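## Task

Remove the yellow sponge from the uppermost drawer of the slim cabinet that has three drawers and set it on the desk. At the end all drawers in the room must be completely closed, each cabinet must remain roughly at its original spot, and the robot must not have toppled or be left leaning. Anything that stays in place only because the robot is holding it is not counted as achieved.

## Robot and tools

Robot: a Hello Robot Stretch 3 with a single arm. It has a two-wheeled base 0.33 m long and 0.34 m wide, a lift riding on a mast, and a telescoping arm that reaches out to the robot's RIGHT side. The base cannot slide sideways, so moving the gripper forward or back means driving the base. Turning in place pivots about the point midway between the drive wheels, 0.05 m behind the front edge. With the arm pulled in and the wrist folded, the sweep radius is 0.28 m. An unfolded, level gripper reaches past that circle. A loose object may occasionally get a small push from outside.

Frames: the base frame has its origin on the floor between the drive wheels, with x forward, y left and z up. hand_pose is reported in this frame, at the point where closed fingertips meet. With all wrist joints at zero, that hand frame has x up, y pointing back along the arm toward the mast, and z toward the robot's rear. The odometry frame is the base frame as it was at scene start. Heading is positive to the left, within -3.142..3.142.

Tools:
- execute_actions: takes actions, a list holding one action or none (an empty list just reports state and images), and cameras, which can be head_camera, nav_camera, wrist_camera or all. If cameras is omitted, null or ["all"], every camera is returned; [] returns none. An action may hold any of these:
  - "base": exactly one relative command. translate_m drives straight by that many metres from the current spot, range -1 to 1, with forward positive. rotate_rad turns in place by that many radians, range -3.2 to 3.2, with left (counter-clockwise) positive. Base offsets are measured from the position in the latest reported state.
  - "joints": absolute targets keyed by joint name. These are lift_m 0..1.1 (arm height on the mast, m), arm_m 0..0.52 (extension, m) and wrist_yaw_rad -1.345..4.42. For yaw, 0 points along the arm, positive swings toward the front, and 3.0 folds over the base. wrist_pitch_rad runs -0.4-style values within -1.57..0.451; 0 is level and negative tips the fingertips down. wrist_roll_rad runs -2.911..2.911, and at 0 the fingers sit side by side, level. gripper_m runs -0.089..0.179; larger is wider, and the actual fingertip gap is about 0.007 m smaller when nearly closed and 0.025 m smaller when wide open. head_pan_rad runs -3.953..1.73; 0 faces forward, positive turns left, and -1.57 looks along the arm. head_tilt_rad runs -1.53..0.419; negative looks down. Completion tolerances are about 0.004 for lift, arm and gripper, 0.02 for yaw, roll and head, and 0.05 for pitch.
  - "contact_limits": {"arm_m": effort % 1..100}. This stops the arm motion (contact_stop) when its effort reaches that level; lower values are gentler. It also caps the holding force until the next action.
Everything in one action starts together. A joint or base left out of an action may keep pushing toward its old target. Any unknown key or out-of-range value rejects the whole call. If a result reports a stop, later calls in the same reply are skipped.
- wait: seconds 0..10. Nothing new is commanded; it returns the state and images.
- zoom_image: camera and region [x0,y0,x1,y1] in pixels, with (0,0) at the top-left and at most 504x504. It magnifies that camera's most recent full image.
- finished_scene: scene (the current scene's number). It ends the scene for good, and the goal must still hold at that point.

Result lines: joint_positions. base_status and joint_status can read done, off_target (resting away from the target, maybe still pushing), contact_stop, time_out or torque_fault. After the last three, the old target is dropped. on_its_own describes what was not commanded; its "held at" is a target, not the actual position. motor_effort is % of maximum, positive toward higher values, with the peak for the action in brackets. It has fixed per-motor bias plus noise, and positive wheel effort pushes forward. If resting effort is outside its usual range, the motor is loaded or pushing. lidar_m gives 12 distances (0.15..12 m) in 30-degree sectors. Sector 1 is straight ahead and the count goes counter-clockwise (4 left, 7 behind, 10 right), with '-' meaning nothing seen. It scans a plane 0.17 m high, misses clear and low objects, and can be partly blocked by the robot itself. wrist_depth_mm and head_depth_mm are 7x7 grids of median depths (45..1000 and 280..4000 mm); the head grid is rotated sideways. base_tilt is in degrees, forward/right positive, with about 4 degrees of fixed error. turned_by_wheels and turned_by_imu give the turn since the previous result. Odometry comes from the wheels, so slipping shows up as travel. The camera calibration gives K, distortion and T_world_to_cam mapping the base frame to each camera. These carry small errors, larger for the wrist camera.

Gripping: to grasp, command gripper_m below the object's width. To release, command at least 0.02 above the value where contact was made. The reading alone does not show whether anything is held. To squeeze again, send a new value.

Speed: the base is only fast with the arm stowed (lift_m < 0.30, arm_m < 0.03, wrist_yaw_rad > 2.54). Otherwise it is limited to 0.10 m/s and 0.63 rad/s.

Things to avoid:
- Fold or unfold the wrist only with lift_m between 0.32 and 0.95, pitch -0.4 and roll near 0. Once folded, the lift can go down to 0.25.
- With yaw below -0.4, keep pitch at -0.5 or lower.
- Arm and lift stop on firm contact and go slack. A slack lift can sag or get pushed up when the gripper closes on a surface.
- The base, wrist and head never stop on contact. Pushing hard with the wrist can make its servo switch off for 10 s.
- Pushing against a rigid object with the gripper above about 0.45 m, or pushing again after a contact_stop, can tip the robot. So can driving while gripping or hooking something fixed, or snagging furniture, especially when reversing.
- If the robot leans, back off in small steps, free the gripper, and lower the lift to about 0.2.
- Do not drop, knock or slam things. Close drawers fully and gently. Set the mug down upright, from low.

Each tool is called by a JSON object that holds its "name" and its "arguments".

## Session

I'll start by checking the current state and images.

{"name": "execute_actions", "arguments": {"actions": []}}

Scene clock: 0.00 s.
base_odometry: x=+0.000 y=+0.000 heading=+0.000 (m, m, rad; odometry frame)
turned_by_wheels: +0.000 (rad since the last result)
turned_by_imu: +0.000 (rad since the last result)
base_tilt: forward=-1.6 right=-1.6 (deg)
lidar_m: 2.24 2.32 2.22 2.12 1.82 1.34 1.51 2.00 2.00 2.27 1.40 1.40
head_depth_mm: 1990 2016 2073 2078 2088 2090 2108 / 2089 2231 2243 2267 2271 2273 2210 / 2092 2385 2437 2469 2487 2496 2334 / 2056 2670 2692 2742 2739 2758 2355 / 2037 2865 3017 2998 3054 3026 2334 / 2035 3064 3197 3184 3063 2996 2350 / 2021 2811 2930 2919 2830 2864 2366
base_status: not commanded
joint_positions: lift_m=+0.526 arm_m=+0.003 wrist_yaw_rad=+3.048 wrist_pitch_rad=-0.333 wrist_roll_rad=-0.020 gripper_m=+0.037 head_pan_rad=-0.004 head_tilt_rad=+0.011
joint_status: not commanded
motor_effort: left_wheel=-1 right_wheel=+0 lift_m=+18 arm_m=+0 wrist_yaw_rad=+0 wrist_pitch_rad=+5 wrist_roll_rad=+0 gripper_m=+1 head_pan_rad=+1 head_tilt_rad=+2 (%)
hand_pose: x=+0.0007 y=+0.0855 z=+0.5579 quat_wxyz=(+0.149, +0.695, +0.086, +0.698) (m; base frame)
wrist_depth_mm: - - - - - - - / - - - - - - - / - - - - - - - / - - - - - - - / 924 952 - 927 - 953 987 / 777 798 - 785 757 799 791 / 667 671 675 682 680 678 688
pictures: head_camera (sideways: a quarter turn clockwise sets it upright), nav_camera (sideways: a quarter turn counterclockwise sets it upright), wrist_camera
Images, in order (width x height): head_camera 896x504, nav_camera 672x504, wrist_camera 644x364.

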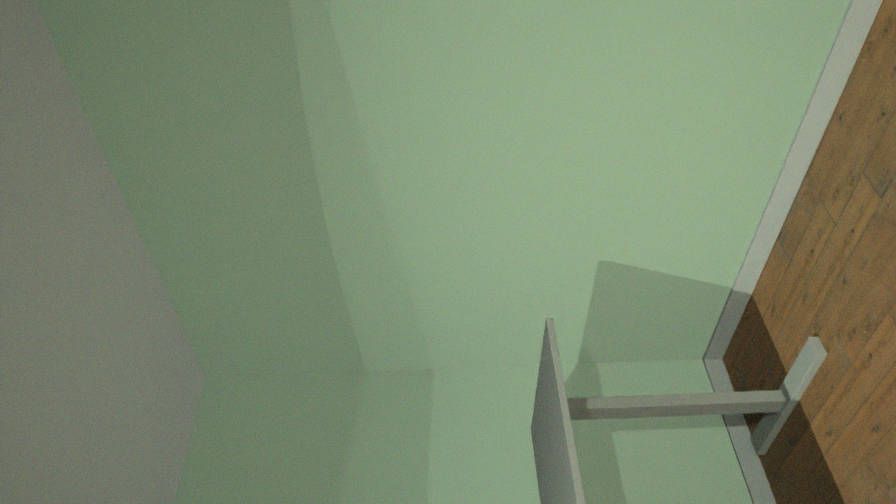

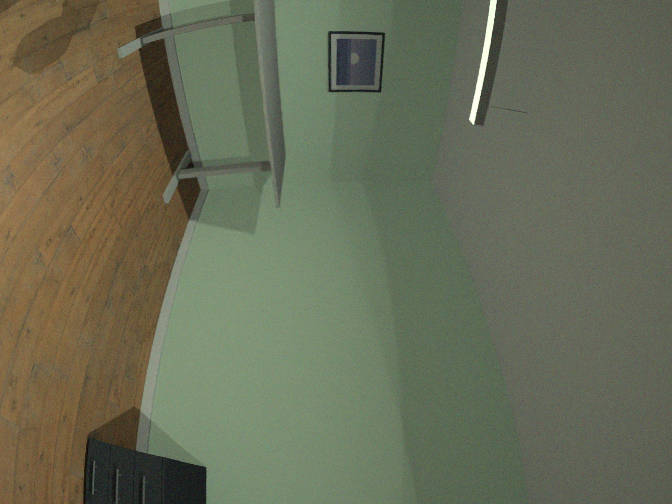

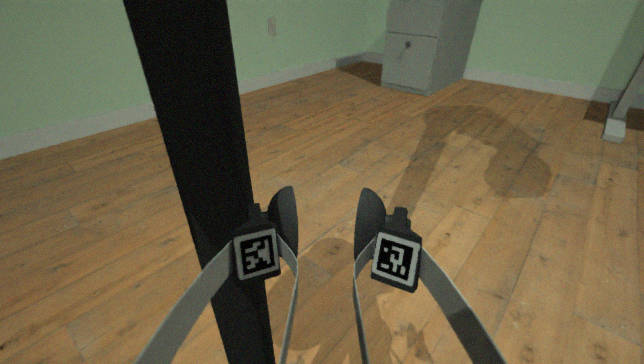

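{"name": "execute_actions", "arguments": {"actions": [{"joints": {"head_pan_rad": -0.8, "head_tilt_rad": -0.5}}], "cameras": ["head_camera", "nav_camera"]}}

{"name": "execute_actions", "arguments": {"actions": [{"joints": {"head_pan_rad": 1.4, "head_tilt_rad": -0.4}}], "cameras": ["head_camera", "nav_camera"]}}

Scene clock: 2.00 s.
base_odometry: x=+0.000 y=+0.000 heading=+0.000 (m, m, rad; odometry frame)
turned_by_wheels: +0.000 (rad since the last result)
turned_by_imu: -0.001 (rad since the last result)
base_tilt: forward=-1.7 right=-1.6 (deg)
lidar_m: 2.24 2.31 2.22 2.12 1.82 1.34 1.51 2.00 2.00 2.28 1.40 1.40
head_depth_mm: 1671 1811 1966 2205 1947 1567 1316 / 1644 1800 1978 2137 1891 1573 1320 / 1667 1815 1925 1628 1713 1574 1330 / 1667 1806 1940 1616 1712 1577 1323 / 1658 1793 1982 2128 1919 1601 1341 / 1659 1774 1975 2166 2017 1621 1342 / 1646 1795 1957 2167 2013 1628 1348
base_status: not commanded
joint_positions: lift_m=+0.526 arm_m=+0.003 wrist_yaw_rad=+3.048 wrist_pitch_rad=-0.333 wrist_roll_rad=-0.020 gripper_m=+0.037 head_pan_rad=-0.793 head_tilt_rad=-0.493
joint_status: all done
motor_effort: left_wheel=-1(1) right_wheel=+0(0) lift_m=+18(18) arm_m=+0(0) wrist_yaw_rad=+1(0) wrist_pitch_rad=+5(5) wrist_roll_rad=+0(0) gripper_m=+0(1) head_pan_rad=-4(46) head_tilt_rad=-2(22) (%)
hand_pose: x=+0.0007 y=+0.0855 z=+0.5579 quat_wxyz=(+0.149, +0.695, +0.086, +0.698) (m; base frame)
wrist_depth_mm: - - - - - - - / - - - - - - - / - - - - - - - / - - - - - - - / 948 935 - 931 - 960 962 / 779 777 - 798 770 802 791 / 666 663 680 673 673 684 676
pictures: head_camera (sideways: a quarter turn clockwise sets it upright), nav_camera (sideways: a quarter turn counterclockwise sets it upright)
camera_calibration (this result's frames):
head_camera: T_world_to_cam=[[-0.287357, 0.378398, -0.87991, 1.16359], [0.726812, 0.684468, 0.0569906, -0.0761649], [0.623835, -0.623152, -0.471711, 0.562655], [0, 0, 0, 1]] pos_world=[0.0387197, -0.0375479, 1.29361]
nav_camera: T_world_to_cam=[[0.269552, -0.338032, 0.901707, -1.12753], [-0.7512, -0.659683, -0.0227419, 0.088301], [0.602528, -0.671232, -0.431749, 0.519645], [0, 0, 0, 1]] pos_world=[0.0571601, 0.0259105, 1.24307]
Images, in order (width x height): head_camera 896x504, nav_camera 672x504.

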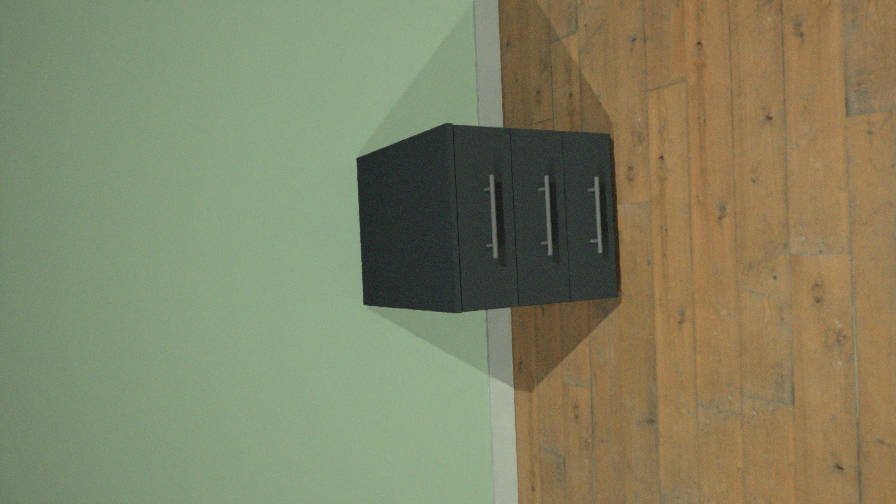

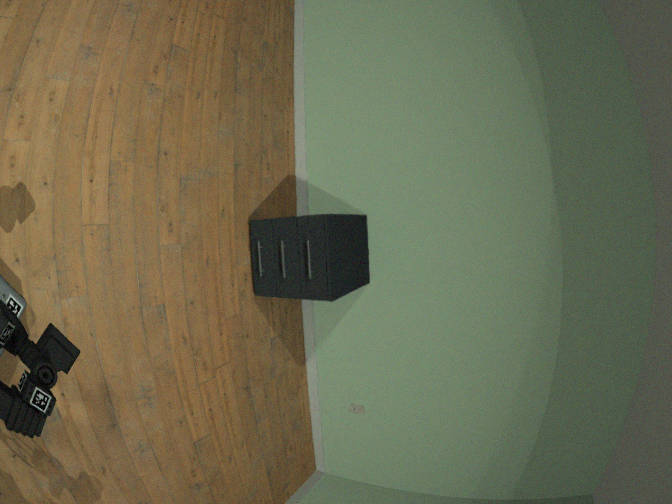

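Scene clock: 3.67 s.
base_odometry: x=+0.000 y=+0.000 heading=+0.000 (m, m, rad; odometry frame)
turned_by_wheels: +0.000 (rad since the last result)
turned_by_imu: +0.000 (rad since the last result)
base_tilt: forward=-1.6 right=-1.6 (deg)
lidar_m: 2.24 2.32 2.22 2.11 1.82 1.34 1.51 2.01 2.00 2.27 1.40 1.40
head_depth_mm: 2407 2584 2608 2648 2174 1699 1394 / 2544 2721 2262 2394 2175 1701 1397 / 2667 2884 2960 2561 2191 1697 1409 / 2757 2950 3131 3090 2231 1729 1398 / 2442 2608 2732 2812 2236 1715 1411 / 2215 2325 2440 2571 2268 1739 1416 / 1991 2094 2183 2278 2279 1752 1420
base_status: not commanded
joint_positions: lift_m=+0.526 arm_m=+0.003 wrist_yaw_rad=+3.048 wrist_pitch_rad=-0.333 wrist_roll_rad=-0.020 gripper_m=+0.037 head_pan_rad=+1.393 head_tilt_rad=-0.408
joint_status: all done
motor_effort: left_wheel=-1(0) right_wheel=+0(1) lift_m=+18(18) arm_m=+0(0) wrist_yaw_rad=-1(0) wrist_pitch_rad=+5(5) wrist_roll_rad=+0(0) gripper_m=+0(0) head_pan_rad=+4(45) head_tilt_rad=+3(10) (%)
hand_pose: x=+0.0007 y=+0.0855 z=+0.5579 quat_wxyz=(+0.149, +0.695, +0.086, +0.698) (m; base frame)
wrist_depth_mm: - - - - - - - / - - - - - - - / - - - - - - - / - - - - - - - / 931 933 - 966 - 970 940 / 773 781 - 791 762 791 797 / 670 675 666 673 674 688 693
pictures: head_camera (sideways: a quarter turn clockwise sets it upright), nav_camera (sideways: a quarter turn counterclockwise sets it upright)
camera_calibration (this result's frames):
head_camera: T_world_to_cam=[[-0.129912, -0.378052, -0.916624, 1.21053], [-0.97921, 0.194172, 0.0586977, -0.067987], [0.155792, 0.905193, -0.395417, 0.466232], [0, 0, 0, 1]] pos_world=[0.0180529, 0.0488133, 1.29795]
nav_camera: T_world_to_cam=[[0.106904, 0.338557, 0.934853, -1.1698], [0.972536, -0.231119, -0.0275138, 0.0840015], [0.206747, 0.91212, -0.353966, 0.420838], [0, 0, 0, 1]] pos_world=[-0.0436457, 0.0316011, 1.24486]
Images, in order (width x height): head_camera 896x504, nav_camera 672x504.

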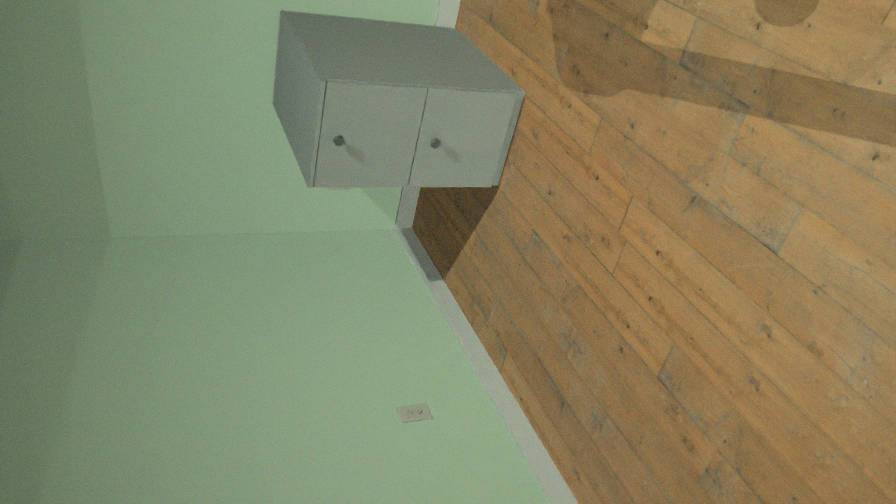

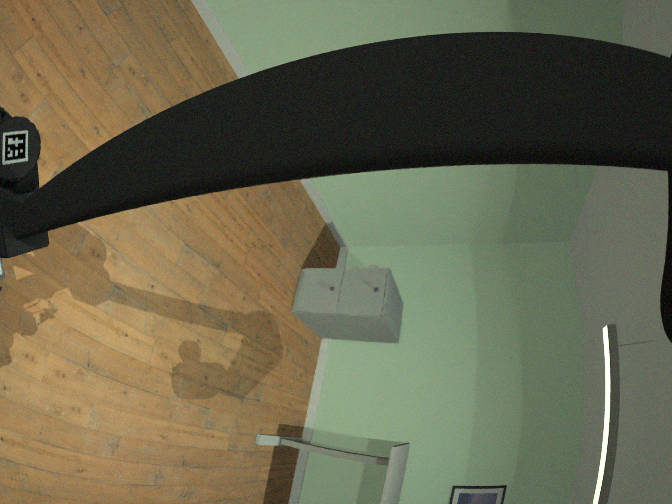

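{"name": "execute_actions", "arguments": {"actions": [{"joints": {"head_pan_rad": -3.4, "head_tilt_rad": -0.5}}], "cameras": ["head_camera", "nav_camera"]}}

Scene clock: 7.37 s.
base_odometry: x=+0.000 y=+0.000 heading=+0.000 (m, m, rad; odometry frame)
turned_by_wheels: +0.000 (rad since the last result)
turned_by_imu: -0.001 (rad since the last result)
base_tilt: forward=-1.6 right=-1.6 (deg)
lidar_m: 2.24 2.32 2.22 2.12 1.82 1.34 1.51 2.00 2.00 2.28 1.40 1.40
head_depth_mm: 1539 1424 1346 1599 1809 1566 1318 / 1620 1464 1370 1490 1650 1569 1325 / 1702 1504 1451 1593 1775 1577 1325 / 1796 1540 1547 1719 1853 1598 1334 / 1912 1579 1651 1849 1953 1612 1343 / 2001 2094 1807 2427 2017 1601 1339 / 2135 2358 2569 2561 2015 1628 1341
base_status: not commanded
joint_positions: lift_m=+0.526 arm_m=+0.003 wrist_yaw_rad=+3.048 wrist_pitch_rad=-0.333 wrist_roll_rad=-0.020 gripper_m=+0.037 head_pan_rad=-3.393 head_tilt_rad=-0.494
joint_status: all done
motor_effort: left_wheel=-2(1) right_wheel=+0(1) lift_m=+18(18) arm_m=+0(0) wrist_yaw_rad=+0(0) wrist_pitch_rad=+5(5) wrist_roll_rad=+0(0) gripper_m=+0(1) head_pan_rad=-5(45) head_tilt_rad=-2(12) (%)
hand_pose: x=+0.0007 y=+0.0855 z=+0.5579 quat_wxyz=(+0.149, +0.695, +0.086, +0.698) (m; base frame)
wrist_depth_mm: - - - - - - - / - - - - - - - / - - - - - - - / - - - - - - - / 936 927 - 949 - 962 971 / 787 778 - 793 765 804 797 / 667 677 674 674 685 683 675
pictures: head_camera (sideways: a quarter turn clockwise sets it upright), nav_camera (sideways: a quarter turn counterclockwise sets it upright)
camera_calibration (this result's frames):
head_camera: T_world_to_cam=[[0.441641, -0.176199, -0.87972, 1.1589], [-0.269974, -0.96118, 0.0569815, -0.0700726], [-0.855609, 0.212336, -0.472066, 0.572141], [0, 0, 0, 1]] pos_world=[-0.0412042, 0.015358, 1.29359]
nav_camera: T_world_to_cam=[[-0.405584, 0.150791, 0.901534, -1.12319], [0.303635, 0.952518, -0.0227188, 0.0818364], [-0.862153, 0.264523, -0.432111, 0.529051], [0, 0, 0, 1]] pos_world=[-0.0242729, -0.0485298, 1.24306]
Images, in order (width x height): head_camera 896x504, nav_camera 672x504.

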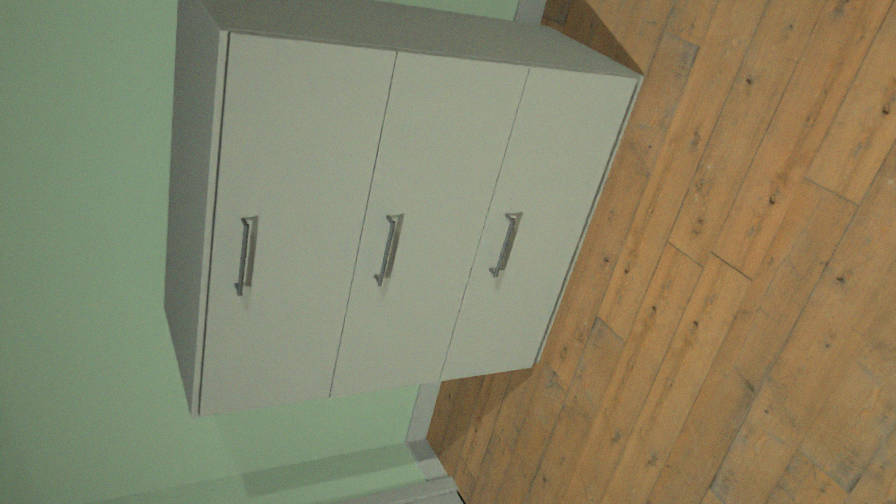

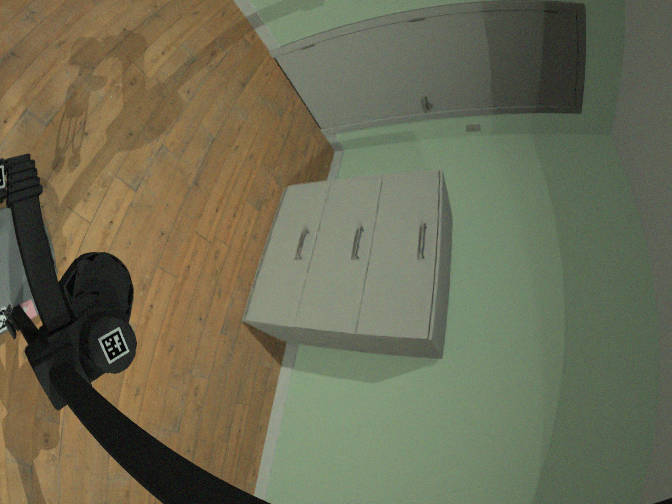

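{"name": "execute_actions", "arguments": {"actions": [{"base": {"rotate_rad": -0.84}, "joints": {"lift_m": 0.28, "head_pan_rad": 0.0, "head_tilt_rad": -0.6}}], "cameras": ["head_camera"]}}

Scene clock: 15.07 s.
base_odometry: x=+0.000 y=+0.000 heading=-0.840 (m, m, rad; odometry frame)
turned_by_wheels: -0.840 (rad since the last result)
turned_by_imu: -0.845 (rad since the last result)
base_tilt: forward=-1.6 right=-1.6 (deg)
lidar_m: 1.40 1.99 2.61 2.32 2.75 1.92 1.62 1.34 1.76 2.00 2.05 2.06
head_depth_mm: 1704 1877 2099 2176 1755 1443 1229 / 1689 1872 2061 2181 1763 1452 1240 / 1675 1861 1973 1694 1766 1461 1242 / 1665 1826 1786 1646 1762 1459 1253 / 1656 1828 1918 1658 1750 1482 1257 / 1649 1814 2016 2171 1793 1487 1264 / 1638 1797 2005 2191 1795 1496 1274
base_status: done
joint_positions: lift_m=+0.280 arm_m=+0.003 wrist_yaw_rad=+3.048 wrist_pitch_rad=-0.334 wrist_roll_rad=-0.020 gripper_m=+0.037 head_pan_rad=-0.007 head_tilt_rad=-0.592
joint_status: all done
motor_effort: left_wheel=+1(4) right_wheel=-2(6) lift_m=+13(17) arm_m=+0(0) wrist_yaw_rad=+0(0) wrist_pitch_rad=+5(5) wrist_roll_rad=+0(0) gripper_m=+1(0) head_pan_rad=+4(46) head_tilt_rad=-2(10) (%)
hand_pose: x=+0.0007 y=+0.0854 z=+0.3123 quat_wxyz=(+0.150, +0.695, +0.086, +0.698) (m; base frame)
wrist_depth_mm: - - - - - - - / - - - - - - - / - - - - - - - / 747 744 755 762 752 749 768 / 597 598 - 601 635 613 609 / 491 501 - 514 487 503 510 / 438 - - - 431 432 428
pictures: head_camera (sideways: a quarter turn clockwise sets it upright)
camera_calibration (this result's frames):
head_camera: T_world_to_cam=[[-0.555677, 0.0648952, -0.828862, 1.09866], [0.0352903, 0.997892, 0.0544703, -0.0686582], [0.830649, 0.00101705, -0.556795, 0.672097], [0, 0, 0, 1]] pos_world=[0.0546446, -0.00346769, 1.2886]
Images, in order (width x height): head_camera 896x504.

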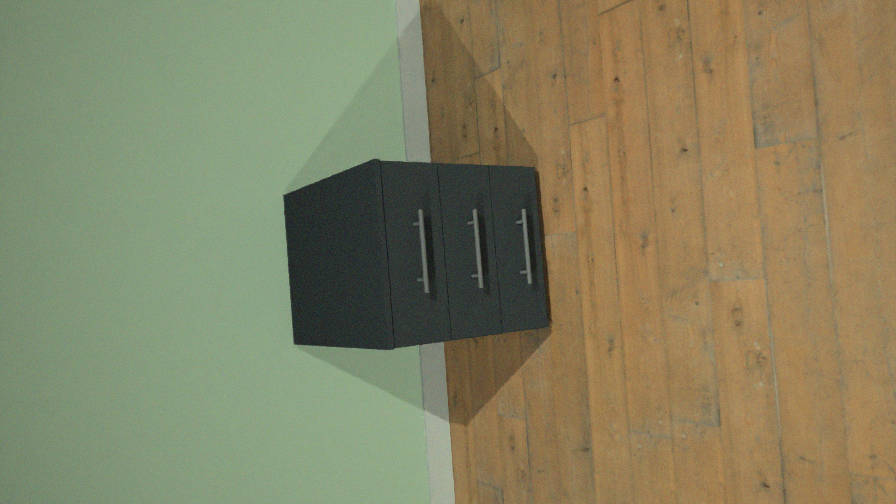

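{"name": "execute_actions", "arguments": {"actions": [{"base": {"translate_m": 0.56}, "joints": {"head_tilt_rad": -0.8}}], "cameras": ["head_camera"]}}

Scene clock: 19.10 s.
base_odometry: x=+0.374 y=-0.417 heading=-0.840 (m, m, rad; odometry frame)
turned_by_wheels: +0.000 (rad since the last result)
turned_by_imu: -0.001 (rad since the last result)
base_tilt: forward=-1.6 right=-1.7 (deg)
lidar_m: 0.84 0.86 1.87 2.37 2.52 2.51 1.88 1.91 2.08 1.96 2.01 1.47
head_depth_mm: 1262 1427 1694 1751 1487 1291 1144 / 1251 1428 1667 1709 1482 1293 1145 / 1240 1425 1250 1158 1406 1300 1151 / 1232 1405 1257 1135 1381 1304 1159 / 1221 1397 1274 1133 1401 1307 1160 / 1216 1385 1517 1690 1523 1317 1164 / 1205 1370 1589 1735 1512 1320 1164
base_status: done
joint_positions: lift_m=+0.280 arm_m=+0.003 wrist_yaw_rad=+3.048 wrist_pitch_rad=-0.334 wrist_roll_rad=-0.020 gripper_m=+0.037 head_pan_rad=-0.007 head_tilt_rad=-0.791
joint_status: all done
motor_effort: left_wheel=+0(6) right_wheel=-1(6) lift_m=+13(13) arm_m=+0(0) wrist_yaw_rad=+0(0) wrist_pitch_rad=+5(5) wrist_roll_rad=+0(0) gripper_m=-1(0) head_pan_rad=+4(4) head_tilt_rad=-3(17) (%)
hand_pose: x=+0.0007 y=+0.0854 z=+0.3123 quat_wxyz=(+0.150, +0.695, +0.086, +0.698) (m; base frame)
wrist_depth_mm: - - - - - - - / - - - - - - - / - - - - - - - / 739 752 754 762 752 773 779 / 588 590 - 603 636 610 615 / 497 504 - 515 484 505 510 / 438 - - - 429 432 429
pictures: head_camera (sideways: a quarter turn clockwise sets it upright)
camera_calibration (this result's frames):
head_camera: T_world_to_cam=[[-0.707981, 0.0657958, -0.70316, 0.935739], [0.0451924, 0.997831, 0.0478664, -0.060108], [0.704784, 0.00211106, -0.709419, 0.871401], [0, 0, 0, 1]] pos_world=[0.0510529, -0.00342974, 1.27904]
Images, in order (width x height): head_camera 896x504.

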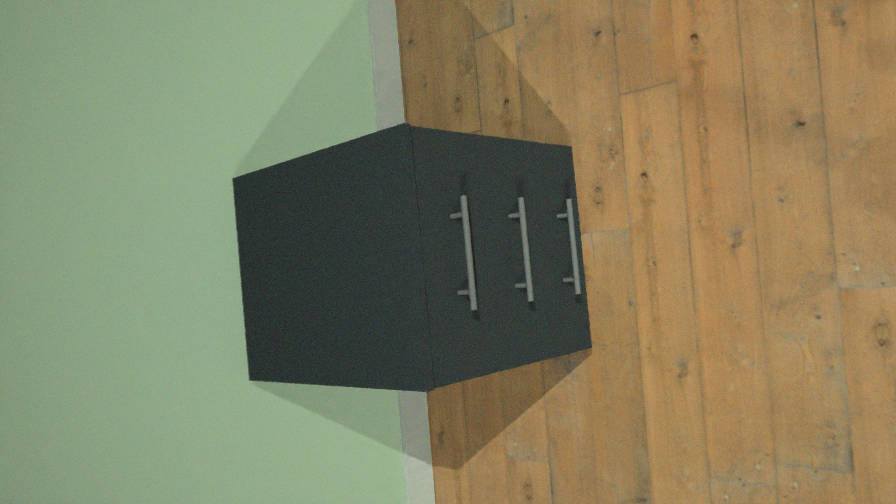

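{"name": "execute_actions", "arguments": {"actions": [{"base": {"rotate_rad": 1.607}, "joints": {"head_pan_rad": -1.57, "head_tilt_rad": -0.8, "wrist_pitch_rad": -0.4}}], "cameras": []}}

{"name": "execute_actions", "arguments": {"actions": [{"joints": {"lift_m": 0.36}}], "cameras": []}}

{"name": "execute_actions", "arguments": {"actions": [{"joints": {"wrist_yaw_rad": 0.0}}], "cameras": []}}

{"name": "execute_actions", "arguments": {"actions": [{"joints": {"wrist_pitch_rad": 0.0, "wrist_roll_rad": 1.57, "gripper_m": 0.09, "arm_m": 0.2}}], "cameras": ["head_camera", "wrist_camera"]}}

Scene clock: 25.67 s.
base_odometry: x=+0.374 y=-0.417 heading=+0.767 (m, m, rad; odometry frame)
turned_by_wheels: +1.607 (rad since the last result)
turned_by_imu: +1.602 (rad since the last result)
base_tilt: forward=-1.6 right=-1.6 (deg)
lidar_m: 2.37 2.50 2.50 1.88 1.92 2.07 1.97 2.02 1.46 0.84 1.43 1.90
head_depth_mm: 1248 1423 1669 1737 1483 1283 1148 / 1256 1431 1589 1607 1453 1301 1154 / 1237 1404 1257 1167 1399 1308 1157 / 1238 1412 1266 1145 1419 1305 1151 / 1229 1402 1272 1142 1423 1313 1158 / 1232 1401 1619 1785 1509 1317 1163 / 1215 1393 1606 1787 1513 1320 1168
base_status: done
joint_positions: lift_m=+0.280 arm_m=+0.003 wrist_yaw_rad=+3.048 wrist_pitch_rad=-0.415 wrist_roll_rad=-0.020 gripper_m=+0.037 head_pan_rad=-1.563 head_tilt_rad=-0.791
joint_status: all done
motor_effort: left_wheel=-2(7) right_wheel=+2(10) lift_m=+13(13) arm_m=+0(0) wrist_yaw_rad=+0(1) wrist_pitch_rad=+4(6) wrist_roll_rad=+0(0) gripper_m=-1(0) head_pan_rad=-4(45) head_tilt_rad=-3(5) (%)
hand_pose: x=-0.0002 y=+0.0761 z=+0.2938 quat_wxyz=(+0.177, +0.691, +0.115, +0.691) (m; base frame)
wrist_depth_mm: - - - - - - - / - - - - - - - / 816 837 835 839 842 850 857 / 656 649 657 675 663 665 670 / 544 545 - 541 565 547 548 / 458 - - - 450 470 464 / - - - - 401 401 404
pictures: none
No camera images: the call's "cameras" was empty. Leave "cameras" out to get every camera's image.

Scene clock: 27.23 s.
base_odometry: x=+0.374 y=-0.417 heading=+0.767 (m, m, rad; odometry frame)
turned_by_wheels: +0.000 (rad since the last result)
turned_by_imu: +0.000 (rad since the last result)
base_tilt: forward=-1.6 right=-1.4 (deg)
lidar_m: 2.37 2.51 2.50 1.88 1.91 2.07 1.97 2.02 1.46 0.84 1.44 1.90
head_depth_mm: 1254 1429 1665 1726 1481 1296 1146 / 1249 1416 1586 1625 1459 1297 1146 / 1245 1409 1250 1158 1416 1304 1153 / 1239 1415 1261 1140 1400 1301 1156 / 1233 1403 1277 1148 1421 1312 1161 / 1225 1393 1621 1767 1509 1318 1163 / 1220 1401 1615 1771 1503 1321 1172
base_status: not commanded
joint_positions: lift_m=+0.360 arm_m=+0.003 wrist_yaw_rad=+3.048 wrist_pitch_rad=-0.415 wrist_roll_rad=-0.020 gripper_m=+0.037 head_pan_rad=-1.563 head_tilt_rad=-0.791
joint_status: all done
motor_effort: left_wheel=-2(2) right_wheel=+1(2) lift_m=+22(24) arm_m=+0(0) wrist_yaw_rad=+1(1) wrist_pitch_rad=+5(5) wrist_roll_rad=+0(0) gripper_m=-1(0) head_pan_rad=-3(3) head_tilt_rad=-4(3) (%)
hand_pose: x=-0.0002 y=+0.0760 z=+0.3729 quat_wxyz=(+0.177, +0.691, +0.115, +0.691) (m; base frame)
wrist_depth_mm: - - - - - - - / - - - - - - - / - - - - - - - / 778 780 787 785 786 792 800 / 647 641 - 650 666 649 648 / 554 554 - 559 533 554 556 / 481 484 - - 483 482 483
pictures: none
No camera images: the call's "cameras" was empty. Leave "cameras" out to get every camera's image.

Scene clock: 29.77 s.
base_odometry: x=+0.374 y=-0.417 heading=+0.767 (m, m, rad; odometry frame)
turned_by_wheels: +0.000 (rad since the last result)
turned_by_imu: -0.001 (rad since the last result)
base_tilt: forward=-1.6 right=-1.6 (deg)
lidar_m: 2.36 2.50 2.48 1.89 1.91 2.07 1.97 2.02 1.47 0.84 1.43 1.89
head_depth_mm: 1248 1424 1673 1722 1490 1296 1148 / 1245 1432 1590 1620 1454 1292 1146 / 1233 1421 1261 1159 1410 1301 1187 / 1237 1408 1262 1136 1420 1311 1158 / 1232 1403 1276 1151 1415 1307 1161 / 1228 1399 1618 1778 1518 1316 1161 / 1223 1389 1609 1774 1517 1320 1172
base_status: not commanded
joint_positions: lift_m=+0.360 arm_m=+0.003 wrist_yaw_rad=+0.003 wrist_pitch_rad=-0.415 wrist_roll_rad=-0.020 gripper_m=+0.037 head_pan_rad=-1.563 head_tilt_rad=-0.791
joint_status: all done
motor_effort: left_wheel=-2(2) right_wheel=+2(2) lift_m=+23(22) arm_m=+0(0) wrist_yaw_rad=-5(3) wrist_pitch_rad=+5(5) wrist_roll_rad=+0(0) gripper_m=+0(0) head_pan_rad=-4(4) head_tilt_rad=-3(3) (%)
hand_pose: x=-0.0208 y=-0.3725 z=+0.3729 quat_wxyz=(+0.699, +0.149, -0.684, -0.144) (m; base frame)
wrist_depth_mm: - - 536 531 547 - - / - - 579 575 613 - - / - - 661 654 900 - - / 771 778 752 732 747 790 805 / 631 641 653 655 677 654 653 / 543 546 527 551 541 551 558 / 474 479 476 475 480 480 487
pictures: none
No camera images: the call's "cameras" was empty. Leave "cameras" out to get every camera's image.

Scene clock: 32.47 s.
base_odometry: x=+0.374 y=-0.417 heading=+0.767 (m, m, rad; odometry frame)
turned_by_wheels: +0.000 (rad since the last result)
turned_by_imu: -0.001 (rad since the last result)
base_tilt: forward=-1.5 right=-1.6 (deg)
lidar_m: 2.38 2.51 2.50 1.89 1.91 2.06 1.97 2.02 1.46 0.84 1.43 1.90
head_depth_mm: 1255 1423 1680 1724 1478 1287 1142 / 1249 1422 1582 1616 1458 1329 1157 / 1242 1419 1259 1167 1409 - 1154 / 1240 1413 1262 1146 1416 1279 1151 / 1229 1394 1272 1148 1409 1302 1159 / 1225 1394 1629 1784 1512 1322 1169 / 1222 1397 1614 1777 1524 1323 1171
base_status: not commanded
joint_positions: lift_m=+0.360 arm_m=+0.200 wrist_yaw_rad=+0.002 wrist_pitch_rad=-0.024 wrist_roll_rad=+1.570 gripper_m=+0.090 head_pan_rad=-1.563 head_tilt_rad=-0.791
joint_status: all done
motor_effort: left_wheel=-1(2) right_wheel=+2(2) lift_m=+23(23) arm_m=+4(3) wrist_yaw_rad=-3(4) wrist_pitch_rad=+7(9) wrist_roll_rad=+0(3) gripper_m=+0(80) head_pan_rad=-3(4) head_tilt_rad=-3(3) (%)
hand_pose: x=-0.0208 y=-0.6003 z=+0.4680 quat_wxyz=(+0.001, +0.001, -1.000, -0.012) (m; base frame)
wrist_depth_mm: 851 865 865 378 378 381 382 / 886 896 889 387 390 391 392 / 909 919 917 393 396 394 400 / 925 927 947 406 407 411 412 / 968 944 978 419 421 423 423 / - - - 431 436 437 443 / - - - - - 810 492
pictures: head_camera (sideways: a quarter turn clockwise sets it upright), wrist_camera
camera_calibration (this result's frames):
head_camera: T_world_to_cam=[[0.0553644, 0.708886, -0.703147, 0.931066], [0.998388, -0.0304965, 0.0478657, -0.0659216], [0.0124879, -0.704664, -0.709432, 0.87564], [0, 0, 0, 1]] pos_world=[0.00333253, -0.0449981, 1.27904]
wrist_camera: T_world_to_cam=[[-0.0191584, 0.0194749, -0.999627, 0.473003], [0.980339, 0.196752, -0.0149556, 0.176957], [0.196387, -0.98026, -0.0228614, -0.412503], [0, 0, 0, 1]] pos_world=[-0.0834057, -0.448388, 0.466042]
Images, in order (width x height): head_camera 896x504, wrist_camera 644x364.

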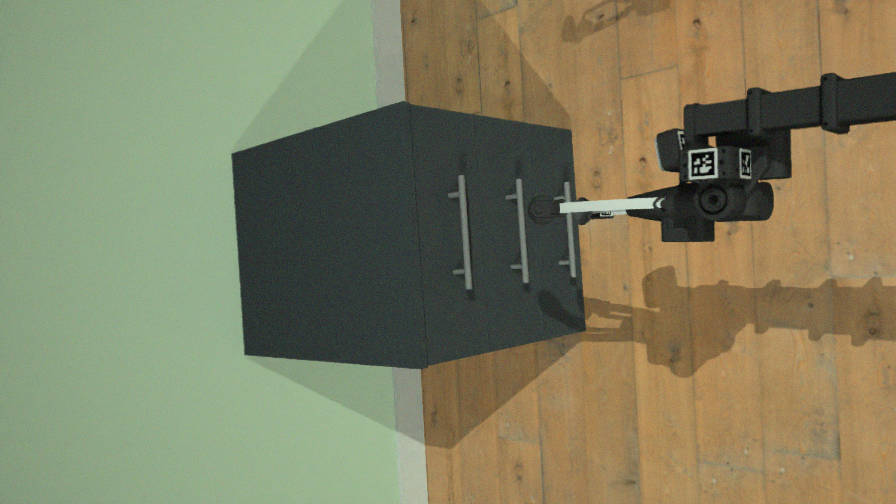

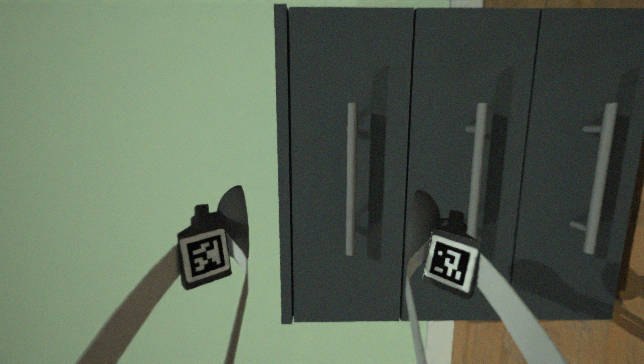

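{"name": "zoom_image", "arguments": {"camera": "wrist_camera", "region": [200, 60, 520, 300]}}

Region (200, 60, 520, 300) of wrist_camera's 644x364 image, scaled by 1.575; it fills the top 378 rows of this view, and the rest is white.

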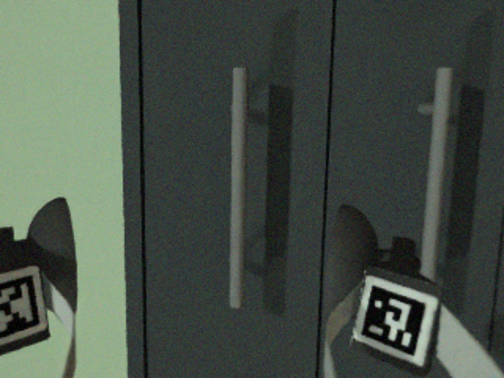

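{"name": "execute_actions", "arguments": {"actions": [{"joints": {"arm_m": 0.33, "lift_m": 0.35}}], "cameras": ["head_camera", "wrist_camera"]}}

Scene clock: 39.97 s.
base_odometry: x=+0.374 y=-0.417 heading=+0.767 (m, m, rad; odometry frame)
turned_by_wheels: +0.000 (rad since the last result)
turned_by_imu: -0.001 (rad since the last result)
base_tilt: forward=-1.6 right=-1.7 (deg)
lidar_m: 2.37 2.51 2.50 1.88 1.91 2.07 1.97 2.02 1.46 0.84 1.43 1.90
head_depth_mm: 1252 1428 1672 1719 1493 1295 1146 / 1246 1426 1596 1617 1483 1293 1155 / 1239 1406 1263 1166 1363 1275 1148 / 1238 1411 1259 1143 1399 1302 1166 / 1234 1412 1277 1142 1428 1310 1160 / 1231 1393 1623 1778 1503 1316 1166 / 1221 1396 1614 1784 1518 1323 1167
base_status: not commanded
joint_positions: lift_m=+0.350 arm_m=+0.330 wrist_yaw_rad=+0.002 wrist_pitch_rad=-0.023 wrist_roll_rad=+1.570 gripper_m=+0.090 head_pan_rad=-1.563 head_tilt_rad=-0.791
joint_status: all done
motor_effort: left_wheel=-2(1) right_wheel=+1(1) lift_m=+13(19) arm_m=+3(3) wrist_yaw_rad=-2(3) wrist_pitch_rad=+7(7) wrist_roll_rad=+0(0) gripper_m=+1(1) head_pan_rad=-3(4) head_tilt_rad=-3(3) (%)
hand_pose: x=-0.0209 y=-0.7303 z=+0.4587 quat_wxyz=(+0.001, +0.001, -1.000, -0.012) (m; base frame)
wrist_depth_mm: 743 746 740 256 257 258 260 / 772 765 770 263 263 264 267 / 789 782 789 269 270 272 275 / 800 806 806 276 278 281 282 / 843 836 297 284 286 285 291 / 859 856 871 292 299 295 297 / 892 886 905 303 305 307 310
pictures: head_camera (sideways: a quarter turn clockwise sets it upright), wrist_camera
camera_calibration (this result's frames):
head_camera: T_world_to_cam=[[0.0553668, 0.708886, -0.703147, 0.931066], [0.998388, -0.0304999, 0.0478658, -0.0659216], [0.0124854, -0.704664, -0.709432, 0.87564], [0, 0, 0, 1]] pos_world=[0.00333238, -0.044998, 1.27904]
wrist_camera: T_world_to_cam=[[-0.0190177, 0.019224, -0.999634, 0.466061], [0.980359, 0.196658, -0.0148691, 0.202313], [0.1963, -0.980284, -0.0225864, -0.540303], [0, 0, 0, 1]] pos_world=[-0.083414, -0.578396, 0.456695]
Images, in order (width x height): head_camera 896x504, wrist_camera 644x364.

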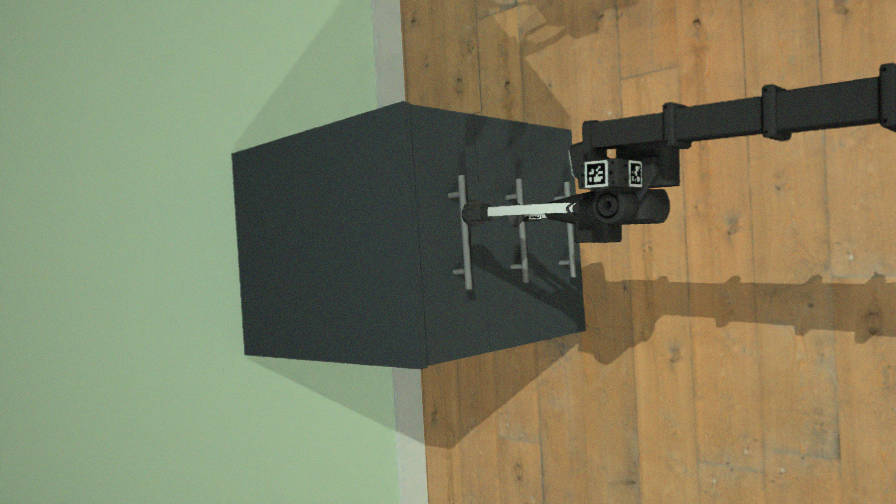

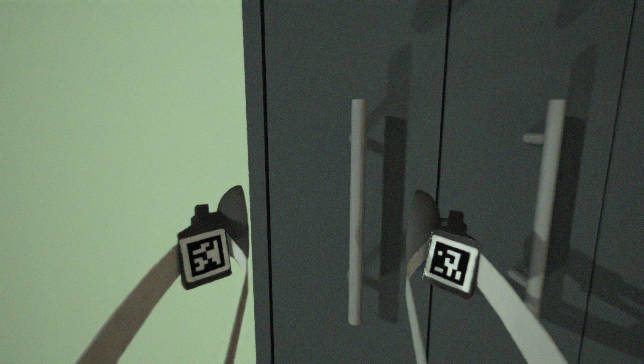

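{"name": "execute_actions", "arguments": {"actions": [{"base": {"translate_m": 0.025}, "joints": {"arm_m": 0.37, "lift_m": 0.327}}], "cameras": ["head_camera", "wrist_camera"]}}

Scene clock: 43.30 s.
base_odometry: x=+0.392 y=-0.400 heading=+0.767 (m, m, rad; odometry frame)
turned_by_wheels: +0.000 (rad since the last result)
turned_by_imu: -0.001 (rad since the last result)
base_tilt: forward=-1.7 right=-1.6 (deg)
lidar_m: 2.34 2.49 2.49 1.89 1.92 2.09 1.99 2.04 1.47 0.84 1.43 1.89
head_depth_mm: 1244 1432 1657 1729 1488 1294 1142 / 1251 1429 1557 1205 1456 1322 1151 / 1230 1414 1254 1157 1344 1295 1151 / 1227 1417 1267 1144 1396 1311 1167 / 1234 1395 1311 1176 1446 1305 1168 / 1228 1389 1619 1779 1509 1315 1167 / 1219 1396 1612 1781 1517 1325 1176
base_status: done
joint_positions: lift_m=+0.327 arm_m=+0.370 wrist_yaw_rad=+0.002 wrist_pitch_rad=-0.023 wrist_roll_rad=+1.570 gripper_m=+0.090 head_pan_rad=-1.563 head_tilt_rad=-0.791
joint_status: all done
motor_effort: left_wheel=-2(2) right_wheel=+2(6) lift_m=+13(13) arm_m=+4(3) wrist_yaw_rad=-3(3) wrist_pitch_rad=+7(7) wrist_roll_rad=+0(0) gripper_m=+1(2) head_pan_rad=-4(4) head_tilt_rad=-3(3) (%)
hand_pose: x=-0.0209 y=-0.7703 z=+0.4357 quat_wxyz=(+0.001, +0.001, -1.000, -0.012) (m; base frame)
wrist_depth_mm: 707 712 217 218 220 219 220 / 739 729 222 223 223 225 226 / 750 752 229 229 231 231 231 / 779 783 236 235 236 239 240 / 795 803 242 242 243 244 247 / 812 822 249 249 253 249 253 / 851 856 258 258 259 261 262
pictures: head_camera (sideways: a quarter turn clockwise sets it upright), wrist_camera
camera_calibration (this result's frames):
head_camera: T_world_to_cam=[[0.0554224, 0.708881, -0.703147, 0.931066], [0.998386, -0.0305781, 0.0478658, -0.0659216], [0.0124302, -0.704665, -0.709432, 0.875641], [0, 0, 0, 1]] pos_world=[0.00332885, -0.0449978, 1.27904]
wrist_camera: T_world_to_cam=[[-0.0190155, 0.0192017, -0.999635, 0.443827], [0.98036, 0.196655, -0.0148713, 0.209835], [0.196298, -0.980285, -0.0225641, -0.580039], [0, 0, 0, 1]] pos_world=[-0.0834143, -0.61839, 0.433697]
Images, in order (width x height): head_camera 896x504, wrist_camera 644x364.

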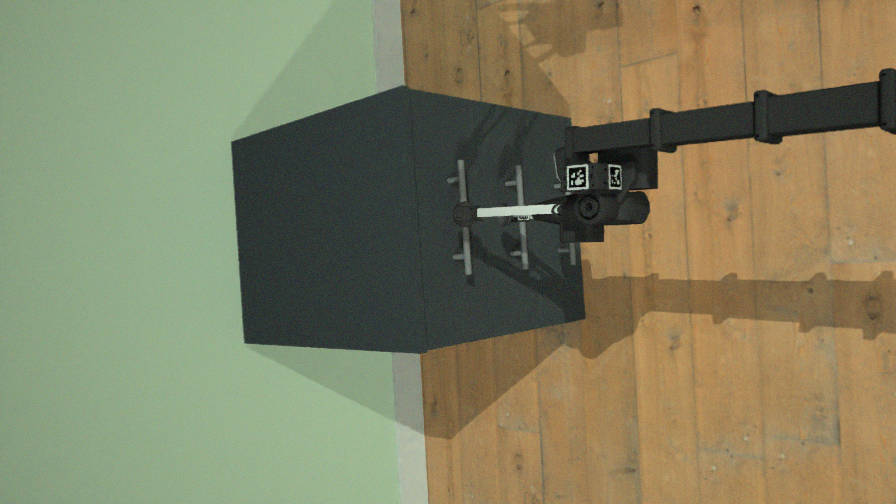

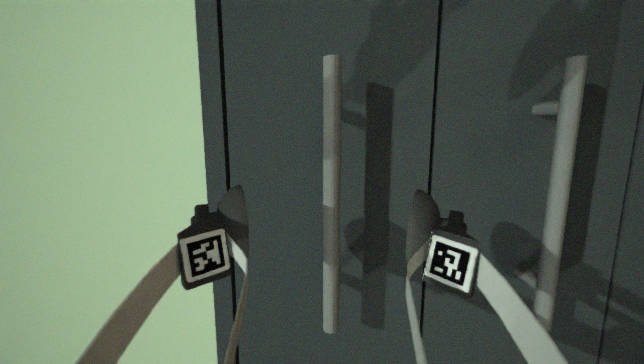

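{"name": "execute_actions", "arguments": {"actions": [{"joints": {"arm_m": 0.418}, "contact_limits": {"arm_m": 10}}], "cameras": ["head_camera", "wrist_camera"]}}

Scene clock: 45.83 s.
base_odometry: x=+0.392 y=-0.400 heading=+0.767 (m, m, rad; odometry frame)
turned_by_wheels: +0.000 (rad since the last result)
turned_by_imu: -0.001 (rad since the last result)
base_tilt: forward=-1.6 right=-1.6 (deg)
lidar_m: 2.34 2.49 2.49 1.89 1.91 2.10 1.99 2.05 1.46 0.84 1.43 1.90
head_depth_mm: 1251 1426 1670 1721 1479 1299 1142 / 1238 1419 1552 1213 1454 1320 1152 / 1244 1416 1253 1149 1401 1307 1157 / 1233 1409 1264 1137 1419 1304 1163 / 1233 1406 1298 1172 1441 1322 1161 / 1239 1401 1621 1780 1520 1315 1160 / 1221 1381 1604 1769 1518 1329 1167
base_status: not commanded
joint_positions: lift_m=+0.327 arm_m=+0.418 wrist_yaw_rad=+0.002 wrist_pitch_rad=-0.023 wrist_roll_rad=+1.570 gripper_m=+0.090 head_pan_rad=-1.563 head_tilt_rad=-0.791
joint_status: all done
motor_effort: left_wheel=-1(3) right_wheel=+2(1) lift_m=+13(12) arm_m=+3(5) wrist_yaw_rad=-3(2) wrist_pitch_rad=+7(7) wrist_roll_rad=+0(0) gripper_m=+0(0) head_pan_rad=-4(4) head_tilt_rad=-3(3) (%)
contact_limits: arm_m 10 (drawing in: default 23, maximum 38; extending or still: default 32, maximum 52)
hand_pose: x=-0.0209 y=-0.8183 z=+0.4357 quat_wxyz=(+0.001, +0.001, -1.000, -0.012) (m; base frame)
wrist_depth_mm: 670 659 171 172 174 174 176 / 682 688 176 176 179 180 180 / 701 701 182 181 184 184 184 / 722 717 187 187 189 189 189 / 747 753 192 193 194 195 194 / 769 767 198 199 201 202 201 / 791 800 204 205 206 207 207
pictures: head_camera (sideways: a quarter turn clockwise sets it upright), wrist_camera
camera_calibration (this result's frames):
head_camera: T_world_to_cam=[[0.0554222, 0.708881, -0.703147, 0.931066], [0.998386, -0.0305779, 0.0478658, -0.0659216], [0.0124304, -0.704665, -0.709432, 0.875641], [0, 0, 0, 1]] pos_world=[0.00332886, -0.0449978, 1.27904]
wrist_camera: T_world_to_cam=[[-0.0190156, 0.019201, -0.999635, 0.444748], [0.98036, 0.196655, -0.0148716, 0.219275], [0.196297, -0.980285, -0.0225634, -0.627093], [0, 0, 0, 1]] pos_world=[-0.0834143, -0.66639, 0.433697]
Images, in order (width x height): head_camera 896x504, wrist_camera 644x364.

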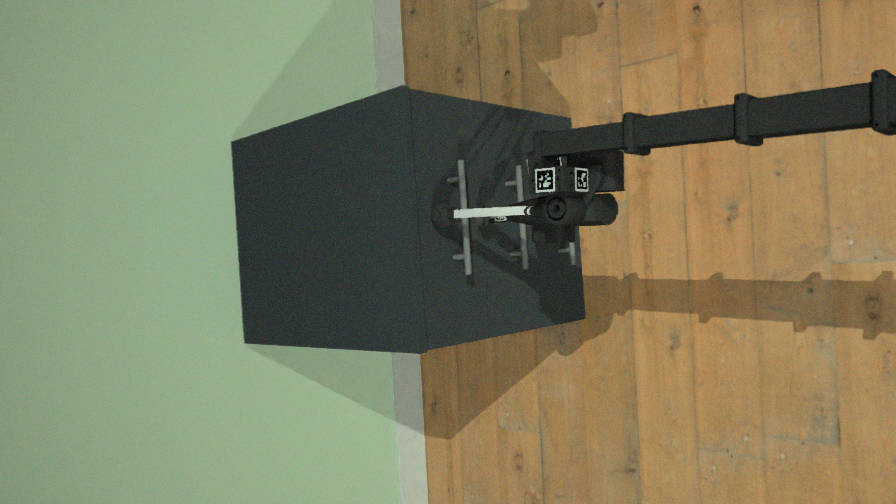

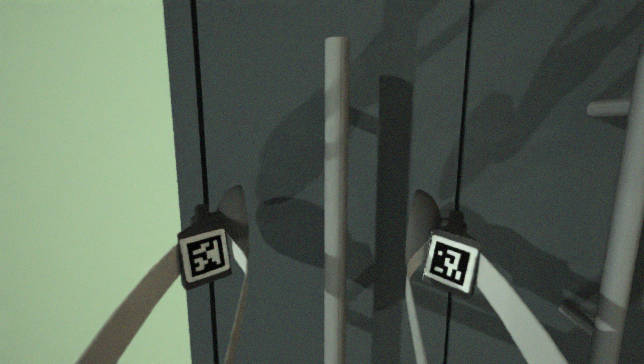

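{"name": "execute_actions", "arguments": {"actions": [{"joints": {"gripper_m": -0.03}}], "cameras": ["wrist_camera"]}}

Scene clock: 48.20 s.
base_odometry: x=+0.392 y=-0.400 heading=+0.767 (m, m, rad; odometry frame)
turned_by_wheels: +0.000 (rad since the last result)
turned_by_imu: -0.001 (rad since the last result)
base_tilt: forward=-1.6 right=-1.6 (deg)
lidar_m: 2.35 2.49 2.50 1.89 1.92 2.09 2.00 2.04 1.46 0.84 1.42 1.90
head_depth_mm: 1250 1425 1664 1729 1480 1290 1148 / 1241 1425 1540 1211 1458 1324 1153 / 1237 1417 1260 1154 - 1304 1150 / 1238 1414 1256 1145 1403 1308 1163 / 1229 1394 1309 1174 1441 1311 1161 / 1226 1399 1620 1781 1514 1317 1163 / 1222 1385 1628 1767 1525 1317 1168
base_status: not commanded
joint_positions: lift_m=+0.327 arm_m=+0.418 wrist_yaw_rad=+0.002 wrist_pitch_rad=-0.032 wrist_roll_rad=+1.570 gripper_m=-0.029 head_pan_rad=-1.563 head_tilt_rad=-0.791
joint_status: all done
motor_effort: left_wheel=-2(2) right_wheel=+2(2) lift_m=+13(13) arm_m=+3(4) wrist_yaw_rad=-3(2) wrist_pitch_rad=+9(10) wrist_roll_rad=+0(0) gripper_m=-13(89) head_pan_rad=-4(4) head_tilt_rad=-3(4) (%)
hand_pose: x=-0.0209 y=-0.8180 z=+0.4334 quat_wxyz=(+0.001, +0.001, -1.000, -0.017) (m; base frame)
wrist_depth_mm: 659 663 172 173 174 176 178 / 679 681 177 176 179 180 181 / 700 698 182 182 184 185 186 / 721 722 186 186 190 191 191 / 752 740 192 - 195 197 197 / 773 762 198 200 202 203 203 / 793 792 204 204 207 209 209
pictures: wrist_camera
camera_calibration (this result's frames):
wrist_camera: T_world_to_cam=[[-0.0192127, 0.0280588, -0.999422, 0.44959], [0.980378, 0.196675, -0.013325, 0.218561], [0.196187, -0.980067, -0.0312869, -0.62291], [0, 0, 0, 1]] pos_world=[-0.0834276, -0.666094, 0.432753]
Images, in order (width x height): wrist_camera 644x364.

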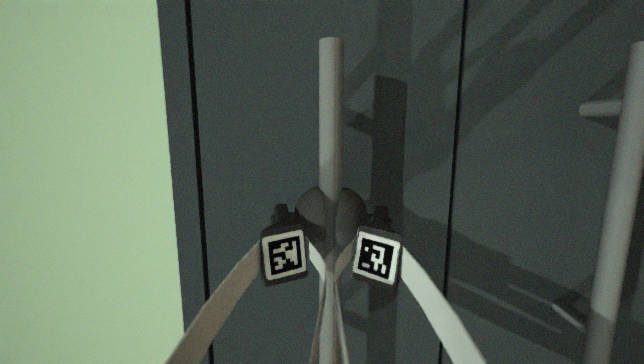

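Gripped the handle. Pull a first short distance to check.

{"name": "execute_actions", "arguments": {"actions": [{"joints": {"arm_m": 0.32}}], "cameras": ["head_camera", "wrist_camera"]}}

Scene clock: 50.90 s.
base_odometry: x=+0.392 y=-0.400 heading=+0.767 (m, m, rad; odometry frame)
turned_by_wheels: +0.000 (rad since the last result)
turned_by_imu: -0.001 (rad since the last result)
base_tilt: forward=-1.6 right=-1.5 (deg)
lidar_m: 2.35 2.49 2.50 1.89 1.92 2.09 1.99 2.05 1.46 0.84 1.43 1.90
head_depth_mm: 1255 1430 1667 1734 1487 1284 1144 / 1240 1423 1536 1212 1445 1308 1142 / 1239 1408 1261 1157 1394 1277 1144 / 1232 1410 1265 1136 1398 1300 1154 / 1223 1400 1313 1180 1451 1316 1159 / 1224 1385 1620 1772 1520 1315 1166 / 1219 1393 1616 1761 1536 1313 1167
base_status: not commanded
joint_positions: lift_m=+0.327 arm_m=+0.320 wrist_yaw_rad=+0.002 wrist_pitch_rad=-0.024 wrist_roll_rad=+1.570 gripper_m=-0.030 head_pan_rad=-1.563 head_tilt_rad=-0.791
joint_status: all done
motor_effort: left_wheel=-2(2) right_wheel=+1(1) lift_m=+13(13) arm_m=-3(5) wrist_yaw_rad=-2(3) wrist_pitch_rad=+7(9) wrist_roll_rad=+0(0) gripper_m=-10(14) head_pan_rad=-4(4) head_tilt_rad=-2(4) (%)
hand_pose: x=-0.0209 y=-0.7208 z=+0.4354 quat_wxyz=(+0.001, +0.001, -1.000, -0.013) (m; base frame)
wrist_depth_mm: 739 750 262 262 264 265 267 / 777 775 270 268 272 273 275 / 801 808 279 276 279 280 283 / 822 821 289 283 288 287 291 / 836 860 295 - 294 296 298 / 874 861 865 304 304 305 308 / 888 922 311 312 315 317 316
pictures: head_camera (sideways: a quarter turn clockwise sets it upright), wrist_camera
camera_calibration (this result's frames):
head_camera: T_world_to_cam=[[0.0554223, 0.708881, -0.703147, 0.931066], [0.998386, -0.030578, 0.0478657, -0.0659216], [0.0124303, -0.704665, -0.709432, 0.875641], [0, 0, 0, 1]] pos_world=[0.00332886, -0.0449978, 1.27904]
wrist_camera: T_world_to_cam=[[-0.0189382, 0.0202846, -0.999615, 0.443336], [0.980404, 0.196455, -0.0145877, 0.199898], [0.196083, -0.980303, -0.0236076, -0.531142], [0, 0, 0, 1]] pos_world=[-0.0834366, -0.568944, 0.433542]
Images, in order (width x height): head_camera 896x504, wrist_camera 644x364.

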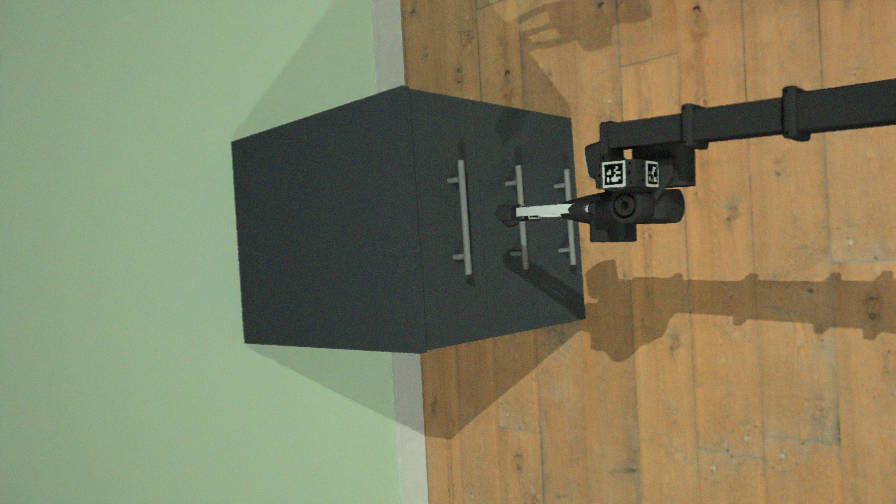

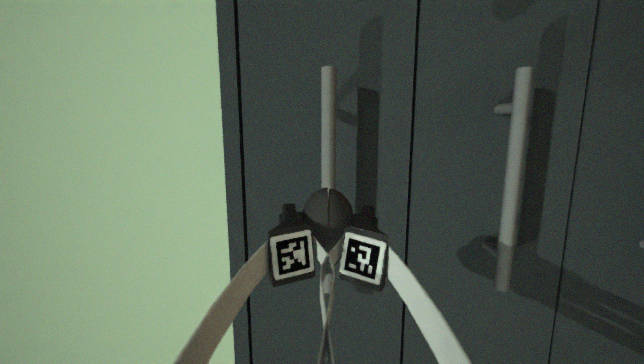

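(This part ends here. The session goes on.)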